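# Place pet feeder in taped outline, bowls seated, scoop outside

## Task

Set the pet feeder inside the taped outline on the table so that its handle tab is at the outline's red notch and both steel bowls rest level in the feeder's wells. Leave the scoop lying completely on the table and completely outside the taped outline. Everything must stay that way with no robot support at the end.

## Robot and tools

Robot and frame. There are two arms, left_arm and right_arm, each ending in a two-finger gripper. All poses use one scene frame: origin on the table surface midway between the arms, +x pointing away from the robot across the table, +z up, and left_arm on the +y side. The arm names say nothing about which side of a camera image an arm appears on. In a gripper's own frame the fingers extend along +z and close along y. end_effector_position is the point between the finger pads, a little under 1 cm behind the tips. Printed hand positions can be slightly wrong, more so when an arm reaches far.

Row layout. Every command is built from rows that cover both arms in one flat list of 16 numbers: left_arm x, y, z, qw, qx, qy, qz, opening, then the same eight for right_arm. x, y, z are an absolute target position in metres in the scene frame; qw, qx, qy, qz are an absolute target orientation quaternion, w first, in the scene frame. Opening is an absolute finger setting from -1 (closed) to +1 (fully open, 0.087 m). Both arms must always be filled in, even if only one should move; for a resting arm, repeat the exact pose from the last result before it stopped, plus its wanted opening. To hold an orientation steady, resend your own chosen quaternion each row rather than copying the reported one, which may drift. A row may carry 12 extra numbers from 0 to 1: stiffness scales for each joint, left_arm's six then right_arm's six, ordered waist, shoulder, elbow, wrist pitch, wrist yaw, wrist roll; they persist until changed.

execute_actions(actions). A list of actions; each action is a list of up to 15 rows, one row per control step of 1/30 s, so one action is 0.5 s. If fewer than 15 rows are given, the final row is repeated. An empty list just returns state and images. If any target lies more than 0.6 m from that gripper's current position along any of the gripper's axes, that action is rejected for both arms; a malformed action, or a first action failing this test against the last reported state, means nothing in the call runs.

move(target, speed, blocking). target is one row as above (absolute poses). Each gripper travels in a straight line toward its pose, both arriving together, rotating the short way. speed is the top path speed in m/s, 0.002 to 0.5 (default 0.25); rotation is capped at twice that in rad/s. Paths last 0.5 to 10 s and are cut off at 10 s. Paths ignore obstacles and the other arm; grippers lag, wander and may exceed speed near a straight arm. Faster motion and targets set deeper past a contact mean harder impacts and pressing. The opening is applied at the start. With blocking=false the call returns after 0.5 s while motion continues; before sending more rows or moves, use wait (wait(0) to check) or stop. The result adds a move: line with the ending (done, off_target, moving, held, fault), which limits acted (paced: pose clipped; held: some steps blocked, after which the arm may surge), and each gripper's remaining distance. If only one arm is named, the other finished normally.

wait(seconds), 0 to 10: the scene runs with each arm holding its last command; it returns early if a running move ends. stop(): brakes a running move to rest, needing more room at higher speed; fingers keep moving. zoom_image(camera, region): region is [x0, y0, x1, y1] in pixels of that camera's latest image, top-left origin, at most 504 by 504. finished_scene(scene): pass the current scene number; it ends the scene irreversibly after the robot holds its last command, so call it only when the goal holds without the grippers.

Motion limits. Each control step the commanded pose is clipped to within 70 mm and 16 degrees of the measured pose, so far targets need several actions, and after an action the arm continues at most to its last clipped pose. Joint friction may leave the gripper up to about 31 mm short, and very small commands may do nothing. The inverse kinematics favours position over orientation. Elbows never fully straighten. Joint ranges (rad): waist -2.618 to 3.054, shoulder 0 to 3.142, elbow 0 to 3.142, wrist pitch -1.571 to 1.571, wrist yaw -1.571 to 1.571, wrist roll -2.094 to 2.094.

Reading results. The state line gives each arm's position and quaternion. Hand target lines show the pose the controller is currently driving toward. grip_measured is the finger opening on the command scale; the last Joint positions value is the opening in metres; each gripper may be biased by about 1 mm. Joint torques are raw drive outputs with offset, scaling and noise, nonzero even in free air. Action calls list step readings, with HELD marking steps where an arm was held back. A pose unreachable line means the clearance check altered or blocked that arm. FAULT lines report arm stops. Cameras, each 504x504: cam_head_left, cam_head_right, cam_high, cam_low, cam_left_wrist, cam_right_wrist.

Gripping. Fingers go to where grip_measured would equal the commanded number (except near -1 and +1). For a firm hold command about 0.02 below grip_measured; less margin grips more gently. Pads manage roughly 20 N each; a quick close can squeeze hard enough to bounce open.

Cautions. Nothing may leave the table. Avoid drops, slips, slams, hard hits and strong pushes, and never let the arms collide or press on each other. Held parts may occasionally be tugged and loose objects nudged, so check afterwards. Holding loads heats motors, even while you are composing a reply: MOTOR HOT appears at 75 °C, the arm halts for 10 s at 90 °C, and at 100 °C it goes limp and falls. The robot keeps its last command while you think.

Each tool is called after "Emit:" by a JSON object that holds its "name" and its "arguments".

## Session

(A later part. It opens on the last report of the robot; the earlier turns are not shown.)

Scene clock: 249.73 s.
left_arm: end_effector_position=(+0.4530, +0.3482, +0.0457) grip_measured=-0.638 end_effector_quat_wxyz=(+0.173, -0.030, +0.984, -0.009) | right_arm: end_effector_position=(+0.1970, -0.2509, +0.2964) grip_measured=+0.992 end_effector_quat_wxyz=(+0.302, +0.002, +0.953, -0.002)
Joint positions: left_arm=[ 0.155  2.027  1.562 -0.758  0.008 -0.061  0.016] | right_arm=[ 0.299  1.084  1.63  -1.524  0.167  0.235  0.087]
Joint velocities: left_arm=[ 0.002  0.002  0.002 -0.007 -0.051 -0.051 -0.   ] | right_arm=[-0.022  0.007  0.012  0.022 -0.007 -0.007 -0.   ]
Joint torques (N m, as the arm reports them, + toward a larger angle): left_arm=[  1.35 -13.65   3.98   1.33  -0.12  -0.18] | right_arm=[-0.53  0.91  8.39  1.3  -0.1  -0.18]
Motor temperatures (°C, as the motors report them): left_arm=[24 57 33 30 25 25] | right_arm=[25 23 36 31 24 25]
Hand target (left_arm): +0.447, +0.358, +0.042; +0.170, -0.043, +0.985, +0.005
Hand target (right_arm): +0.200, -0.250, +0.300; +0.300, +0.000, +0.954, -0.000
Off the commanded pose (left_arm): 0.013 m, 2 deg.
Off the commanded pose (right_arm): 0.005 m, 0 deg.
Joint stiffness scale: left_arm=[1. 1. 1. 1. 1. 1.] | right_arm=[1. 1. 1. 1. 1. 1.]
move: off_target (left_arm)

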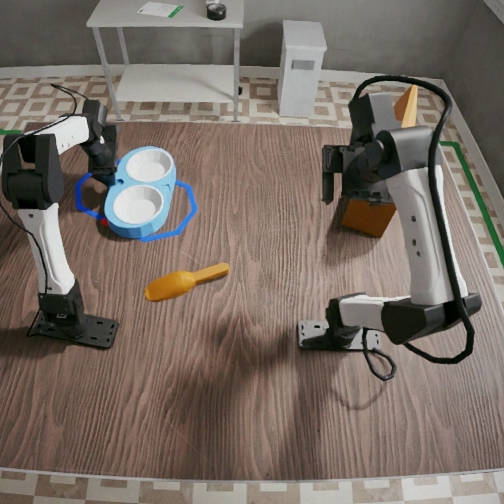

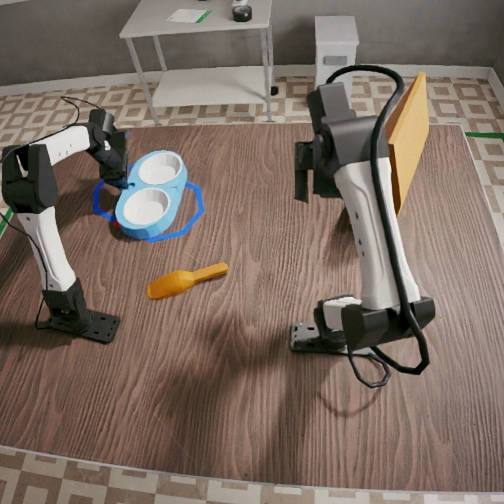

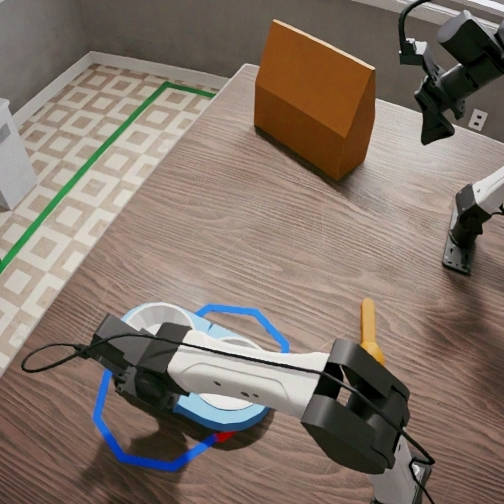

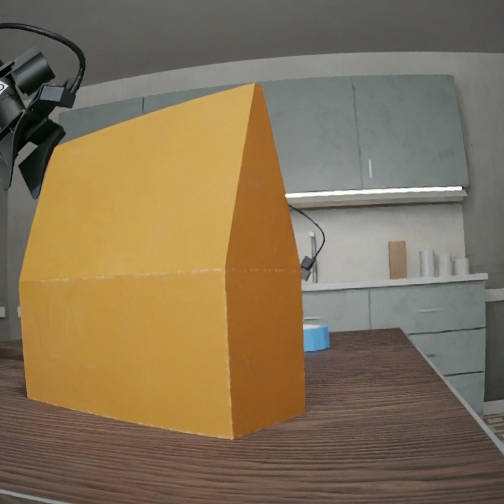

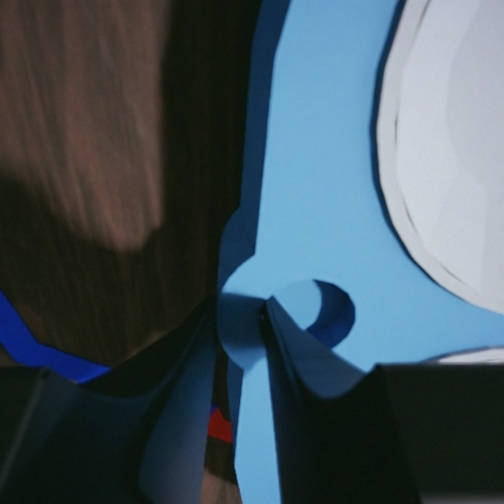

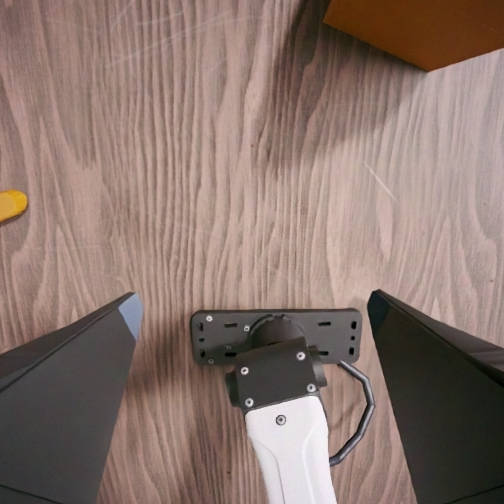

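Emit:
{"name": "move", "arguments": {"target": [0.385,0.375,0.042,0.162,-0.296,0.94,0.051,-0.68,0.2,-0.25,0.3,0.3,0,0.954,0,1], "speed": 0.08}}

Emit:
{"name": "move", "arguments": {"target": [0.34,0.335,0.042,0.139,-0.565,0.807,0.098,-0.68,0.2,-0.25,0.3,0.3,0,0.954,0,1], "speed": 0.08}}

Scene clock: 263.13 s.
left_arm: end_effector_position=(+0.3940, +0.3649, +0.0446) grip_measured=-0.653 end_effector_quat_wxyz=(+0.167, -0.277, +0.945, +0.037) | right_arm: end_effector_position=(+0.1970, -0.2509, +0.2964) grip_measured=+0.992 end_effector_quat_wxyz=(+0.302, +0.002, +0.953, -0.002)
Joint positions: left_arm=[ 0.171  1.827  1.288 -0.724 -0.158 -0.529  0.015] | right_arm=[ 0.299  1.084  1.63  -1.524  0.167  0.235  0.087]
Joint velocities: left_arm=[ 0.032 -0.012 -0.007  0.007 -0.066 -0.007  0.   ] | right_arm=[-0.007 -0.002 -0.007 -0.095 -0.022 -0.051 -0.001]
Joint torques (N m, as the arm reports them, + toward a larger angle): left_arm=[  1.48 -11.75   3.95   1.07  -0.2   -0.31] | right_arm=[-0.57  1.09  8.27  1.26 -0.13 -0.15]
Motor temperatures (°C, as the motors report them): left_arm=[24 56 32 30 25 25] | right_arm=[25 23 36 31 24 25]
Hand target (left_arm): +0.385, +0.374, +0.042; +0.162, -0.296, +0.940, +0.051
Hand target (right_arm): +0.200, -0.250, +0.300; +0.300, +0.000, +0.954, -0.000
Off the commanded pose (left_arm): 0.014 m, 3 deg.
Off the commanded pose (right_arm): 0.005 m, 0 deg.
Joint stiffness scale: left_arm=[1. 1. 1. 1. 1. 1.] | right_arm=[1. 1. 1. 1. 1. 1.]
move: off_target (left_arm)

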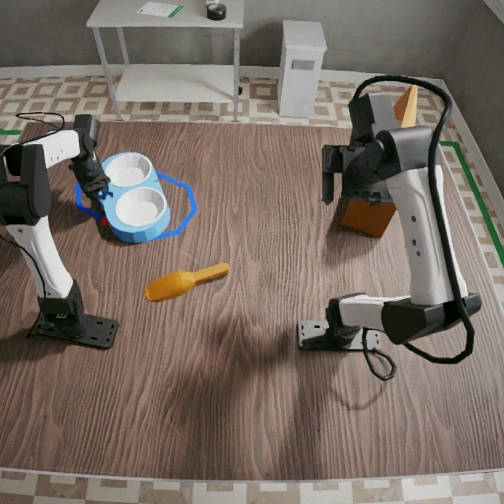

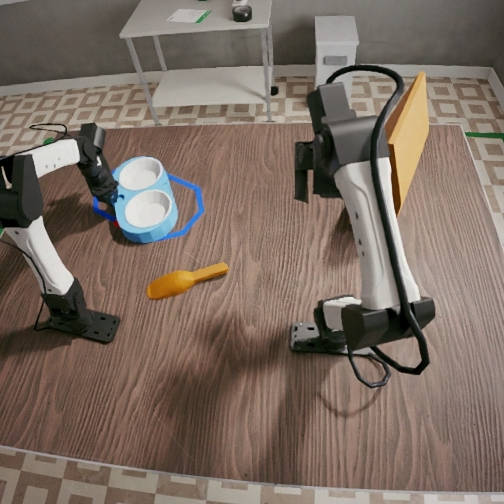

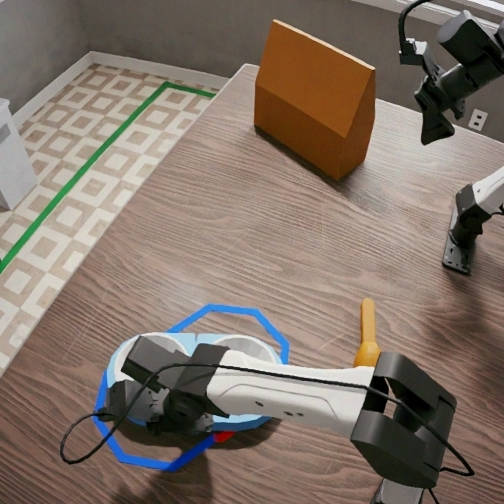

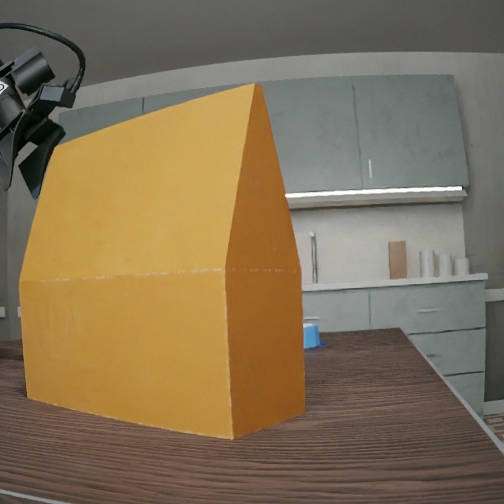

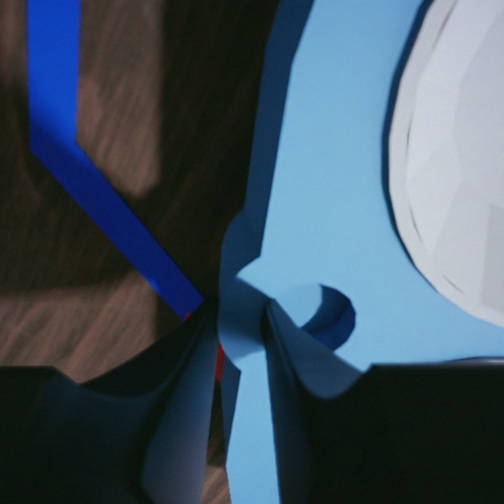

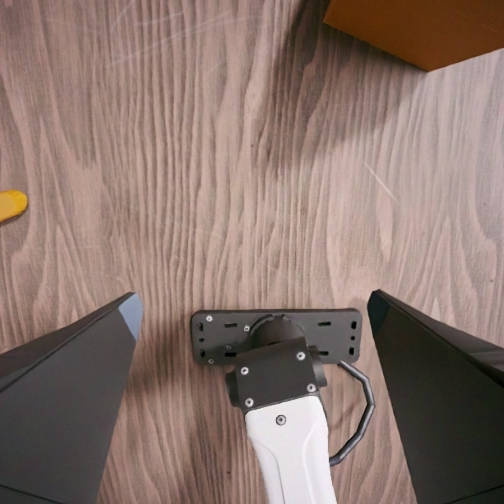

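Scene clock: 267.60 s.
left_arm: end_effector_position=(+0.3537, +0.3336, +0.0443) grip_measured=-0.654 end_effector_quat_wxyz=(+0.147, -0.560, +0.811, +0.086) | right_arm: end_effector_position=(+0.1970, -0.2509, +0.2964) grip_measured=+0.992 end_effector_quat_wxyz=(+0.302, +0.002, +0.953, -0.002)
Joint positions: left_arm=[ 0.045  1.763  1.218 -0.911 -0.323 -1.298  0.015] | right_arm=[ 0.299  1.084  1.63  -1.524  0.167  0.235  0.087]
Joint velocities: left_arm=[-0.017 -0.002  0.002  0.007 -0.037  0.081 -0.002] | right_arm=[-0.022  0.002 -0.002 -0.022  0.051  0.051  0.   ]
Joint torques (N m, as the arm reports them, + toward a larger angle): left_arm=[ -0.11 -10.93   3.45   0.39  -0.18  -0.28] | right_arm=[-0.39  1.09  8.43  1.35 -0.15 -0.15]
Motor temperatures (°C, as the motors report them): left_arm=[24 54 32 30 25 25] | right_arm=[25 23 36 31 24 25]
Hand target (left_arm): +0.341, +0.335, +0.042; +0.140, -0.565, +0.807, +0.099
Hand target (right_arm): +0.200, -0.250, +0.300; +0.300, +0.000, +0.954, -0.000
Off the commanded pose (left_arm): 0.014 m, 2 deg.
Off the commanded pose (right_arm): 0.005 m, 0 deg.
Joint stiffness scale: left_arm=[1. 1. 1. 1. 1. 1.] | right_arm=[1. 1. 1. 1. 1. 1.]
move: off_target (left_arm)

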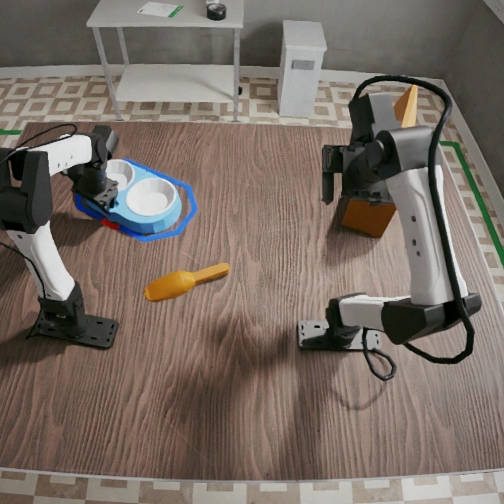

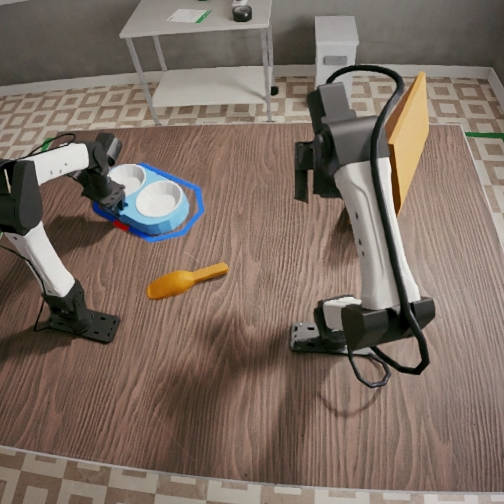

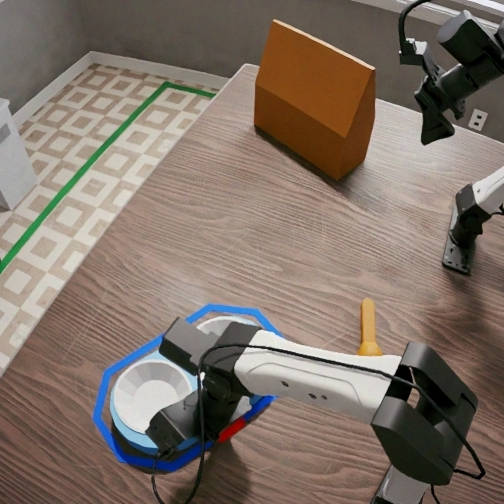

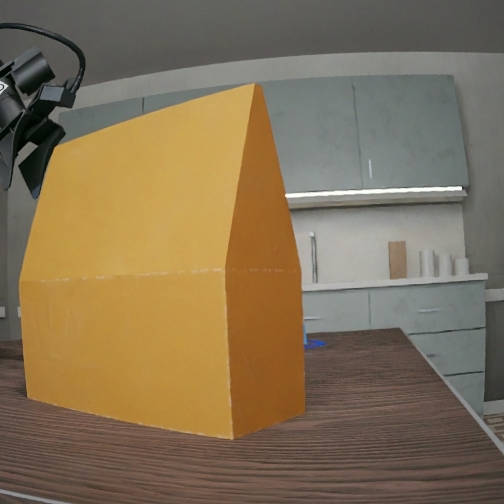

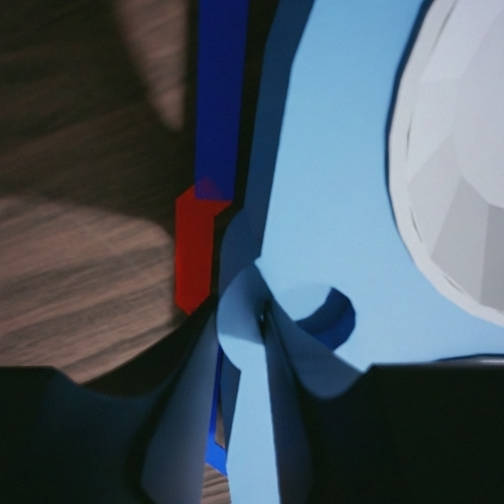

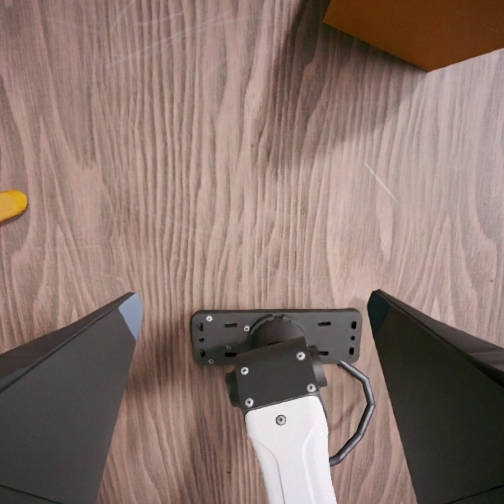

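Very close. Inspect.

Emit:
{"name": "zoom_image", "arguments": {"camera": "cam_head_left", "region": [50,120,220,260]}}

Emit:
{"name": "zoom_image", "arguments": {"camera": "cam_high", "region": [80,280,310,490]}}

Region (50, 120, 220, 260) of cam_head_left's 504x504 image, scaled by 2.965, with more detail than that image has; it fills the top 415 rows of this view, and the rest is white.

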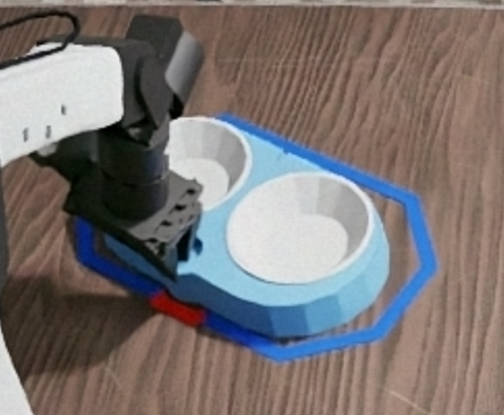

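Region (80, 280, 310, 490) of cam_high's 504x504 image, scaled by 2.191, with more detail than that image has; it fills the top 460 rows of this view, and the rest is white.

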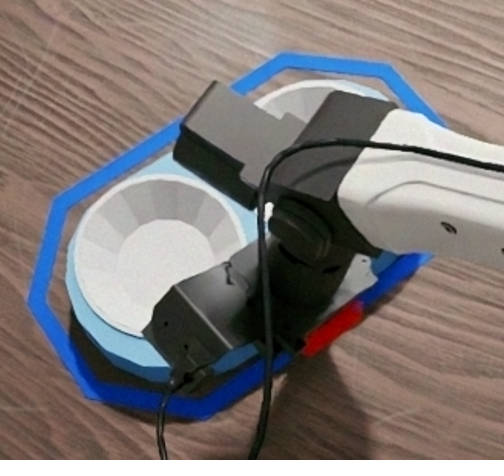

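Emit:
{"name": "move", "arguments": {"target": [0.352,0.332,0.042,0.133,-0.613,0.771,0.106,-0.68,0.2,-0.25,0.3,0.3,0,0.954,0,1], "speed": 0.06}}

Emit:
{"name": "zoom_image", "arguments": {"camera": "cam_head_left", "region": [50,120,220,260]}}

Scene clock: 285.37 s.
left_arm: end_effector_position=(+0.3498, +0.3322, +0.0443) grip_measured=-0.654 end_effector_quat_wxyz=(+0.135, -0.608, +0.777, +0.096) | right_arm: end_effector_position=(+0.1970, -0.2509, +0.2964) grip_measured=+0.992 end_effector_quat_wxyz=(+0.302, +0.002, +0.953, -0.002)
Joint positions: left_arm=[ 0.04   1.779  1.24  -0.972 -0.328 -1.431  0.015] | right_arm=[ 0.299  1.084  1.63  -1.524  0.167  0.235  0.087]
Joint velocities: left_arm=[-0.022  0.007 -0.022 -0.007  0.037 -0.007  0.   ] | right_arm=[-0.017 -0.017 -0.007 -0.066 -0.051  0.037  0.001]
Joint torques (N m, as the arm reports them, + toward a larger angle): left_arm=[-0.2  -7.13  7.29  0.26 -0.16 -0.31] | right_arm=[-0.7   0.86  8.17  1.28 -0.17 -0.13]
Motor temperatures (°C, as the motors report them): left_arm=[24 51 32 29 25 25] | right_arm=[25 23 36 31 24 25]
Hand target (left_arm): +0.352, +0.332, +0.042; +0.133, -0.613, +0.772, +0.106
Hand target (right_arm): +0.200, -0.250, +0.300; +0.300, +0.000, +0.954, -0.000
Off the commanded pose (left_arm): 0.003 m, 1 deg.
Off the commanded pose (right_arm): 0.005 m, 0 deg.
Joint stiffness scale: left_arm=[1. 1. 1. 1. 1. 1.] | right_arm=[1. 1. 1. 1. 1. 1.]
move: done

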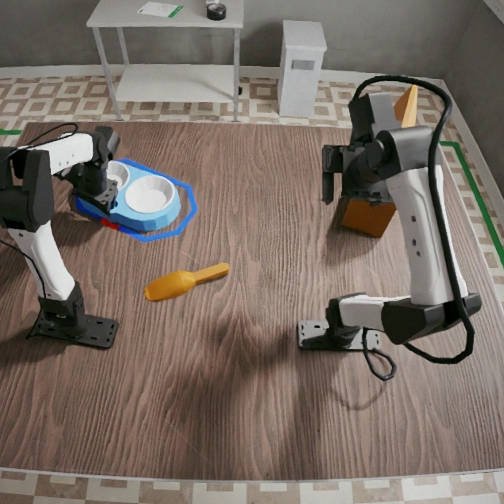

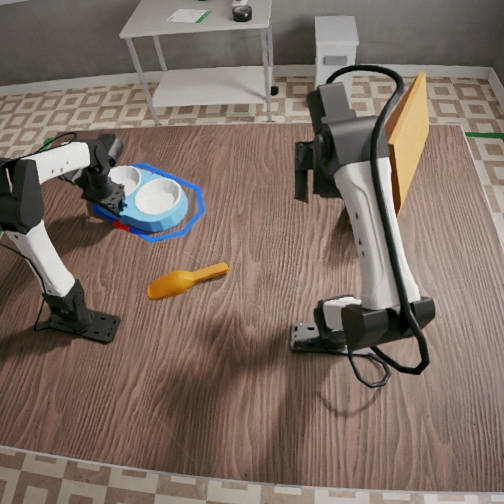

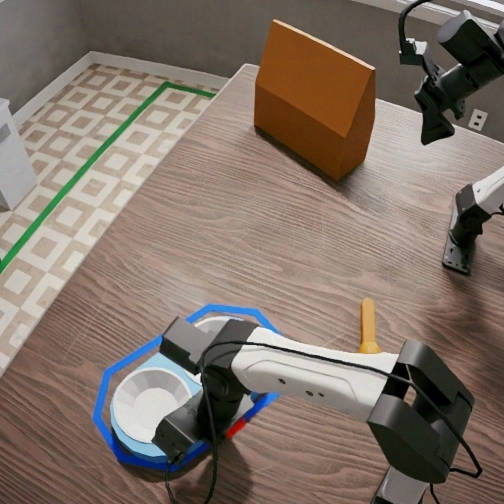

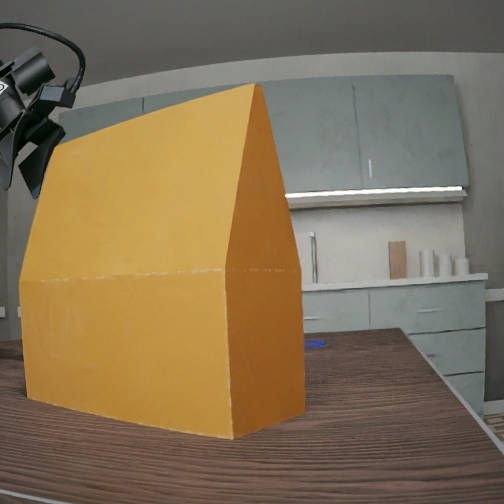

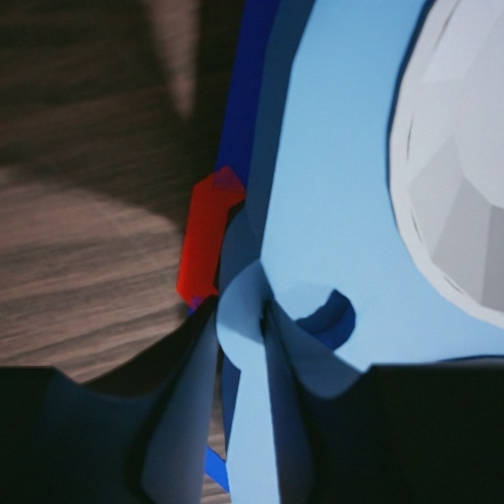

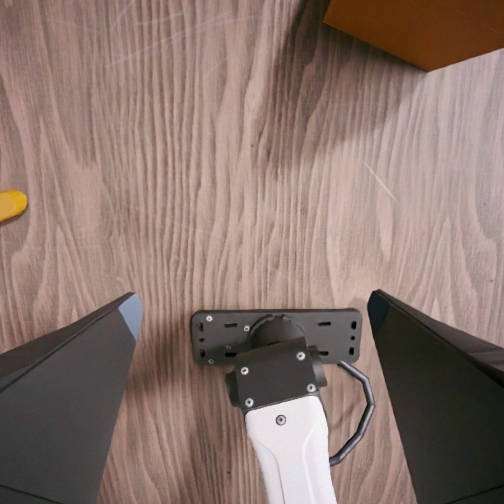

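Region (50, 120, 220, 260) of cam_head_left's 504x504 image, scaled by 2.965, with more detail than that image has; it fills the top 415 rows of this view, and the rest is white.

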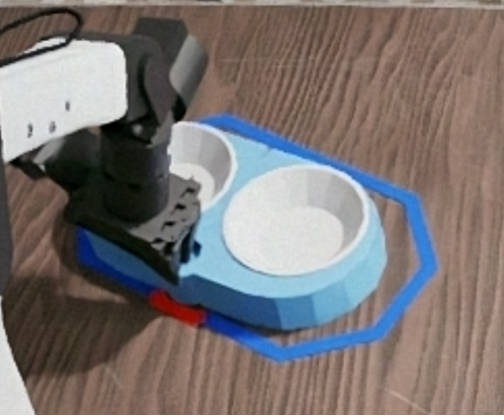

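Emit:
{"name": "move", "arguments": {"target": [0.364,0.326,0.042,0.137,-0.586,0.792,0.101,-0.68,0.2,-0.25,0.3,0.3,0,0.954,0,1], "speed": 0.03}}

Emit:
{"name": "zoom_image", "arguments": {"camera": "cam_head_left", "region": [50,120,220,260]}}

Emit:
{"name": "zoom_image", "arguments": {"camera": "cam_high", "region": [80,280,310,490]}}

Scene clock: 297.33 s.
left_arm: end_effector_position=(+0.3594, +0.3299, +0.0446) grip_measured=-0.654 end_effector_quat_wxyz=(+0.138, -0.596, +0.785, +0.097) | right_arm: end_effector_position=(+0.1970, -0.2509, +0.2964) grip_measured=+0.992 end_effector_quat_wxyz=(+0.302, +0.002, +0.953, -0.002)
Joint positions: left_arm=[ 0.034  1.813  1.283 -0.976 -0.333 -1.409  0.015] | right_arm=[ 0.299  1.084  1.63  -1.524  0.167  0.235  0.087]
Joint velocities: left_arm=[-0.037  0.002  0.002 -0.007  0.022  0.051 -0.001] | right_arm=[-0.002  0.002 -0.022  0.037  0.007 -0.051 -0.   ]
Joint torques (N m, as the arm reports them, + toward a larger angle): left_arm=[-0.62 -7.37  7.59  0.49 -0.13  0.06] | right_arm=[-0.62  0.67  8.28  1.29 -0.1  -0.1 ]
Motor temperatures (°C, as the motors report them): left_arm=[24 47 34 28 25 25] | right_arm=[25 23 37 31 24 25]
Hand target (left_arm): +0.364, +0.326, +0.042; +0.137, -0.586, +0.792, +0.101
Hand target (right_arm): +0.200, -0.250, +0.300; +0.300, +0.000, +0.954, -0.000
Off the commanded pose (left_arm): 0.007 m, 2 deg.
Off the commanded pose (right_arm): 0.005 m, 0 deg.
Joint stiffness scale: left_arm=[1. 1. 1. 1. 1. 1.] | right_arm=[1. 1. 1. 1. 1. 1.]
move: done

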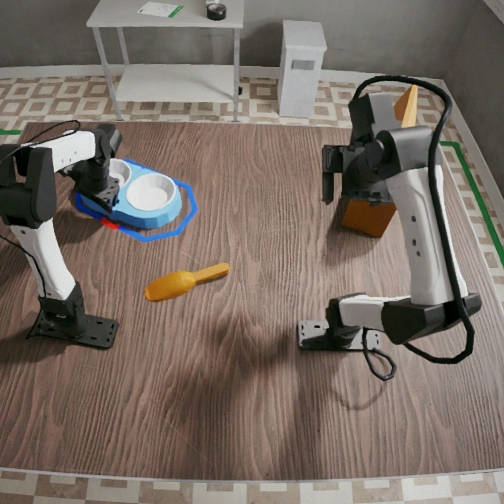

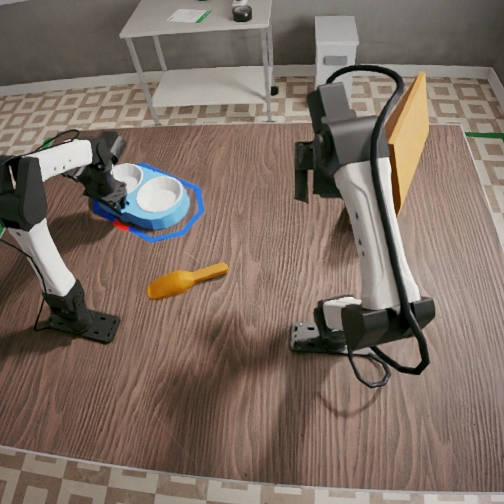

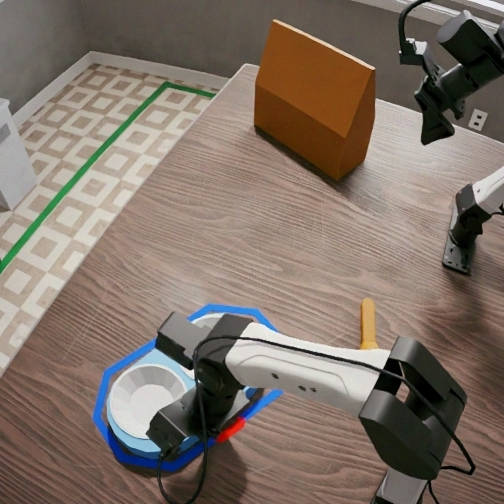

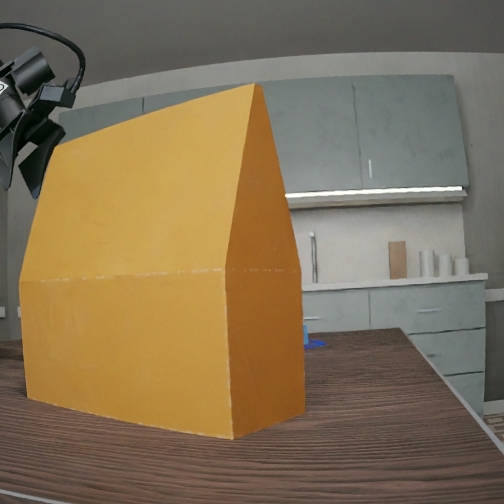

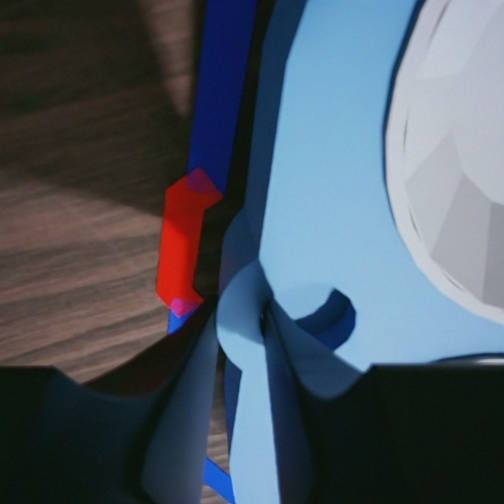

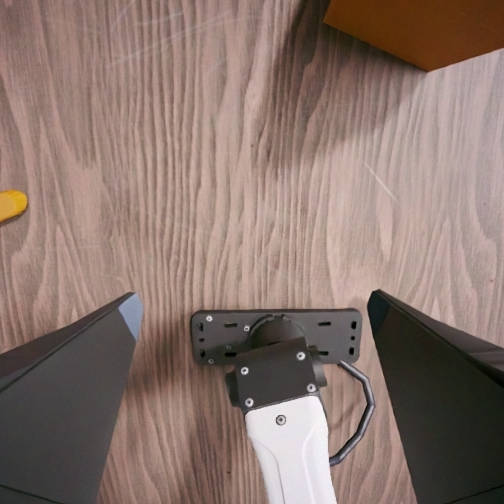

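Region (50, 120, 220, 260) of cam_head_left's 504x504 image, scaled by 2.965, with more detail than that image has; it fills the top 415 rows of this view, and the rest is white.

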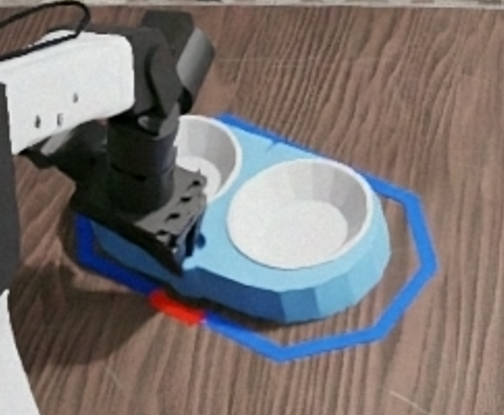

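Region (80, 280, 310, 490) of cam_high's 504x504 image, scaled by 2.191, with more detail than that image has; it fills the top 460 rows of this view, and the rest is white.

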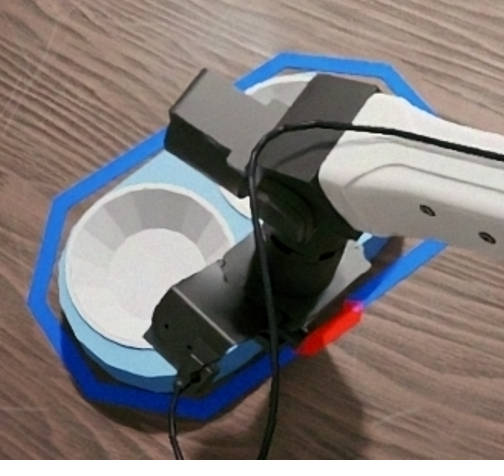

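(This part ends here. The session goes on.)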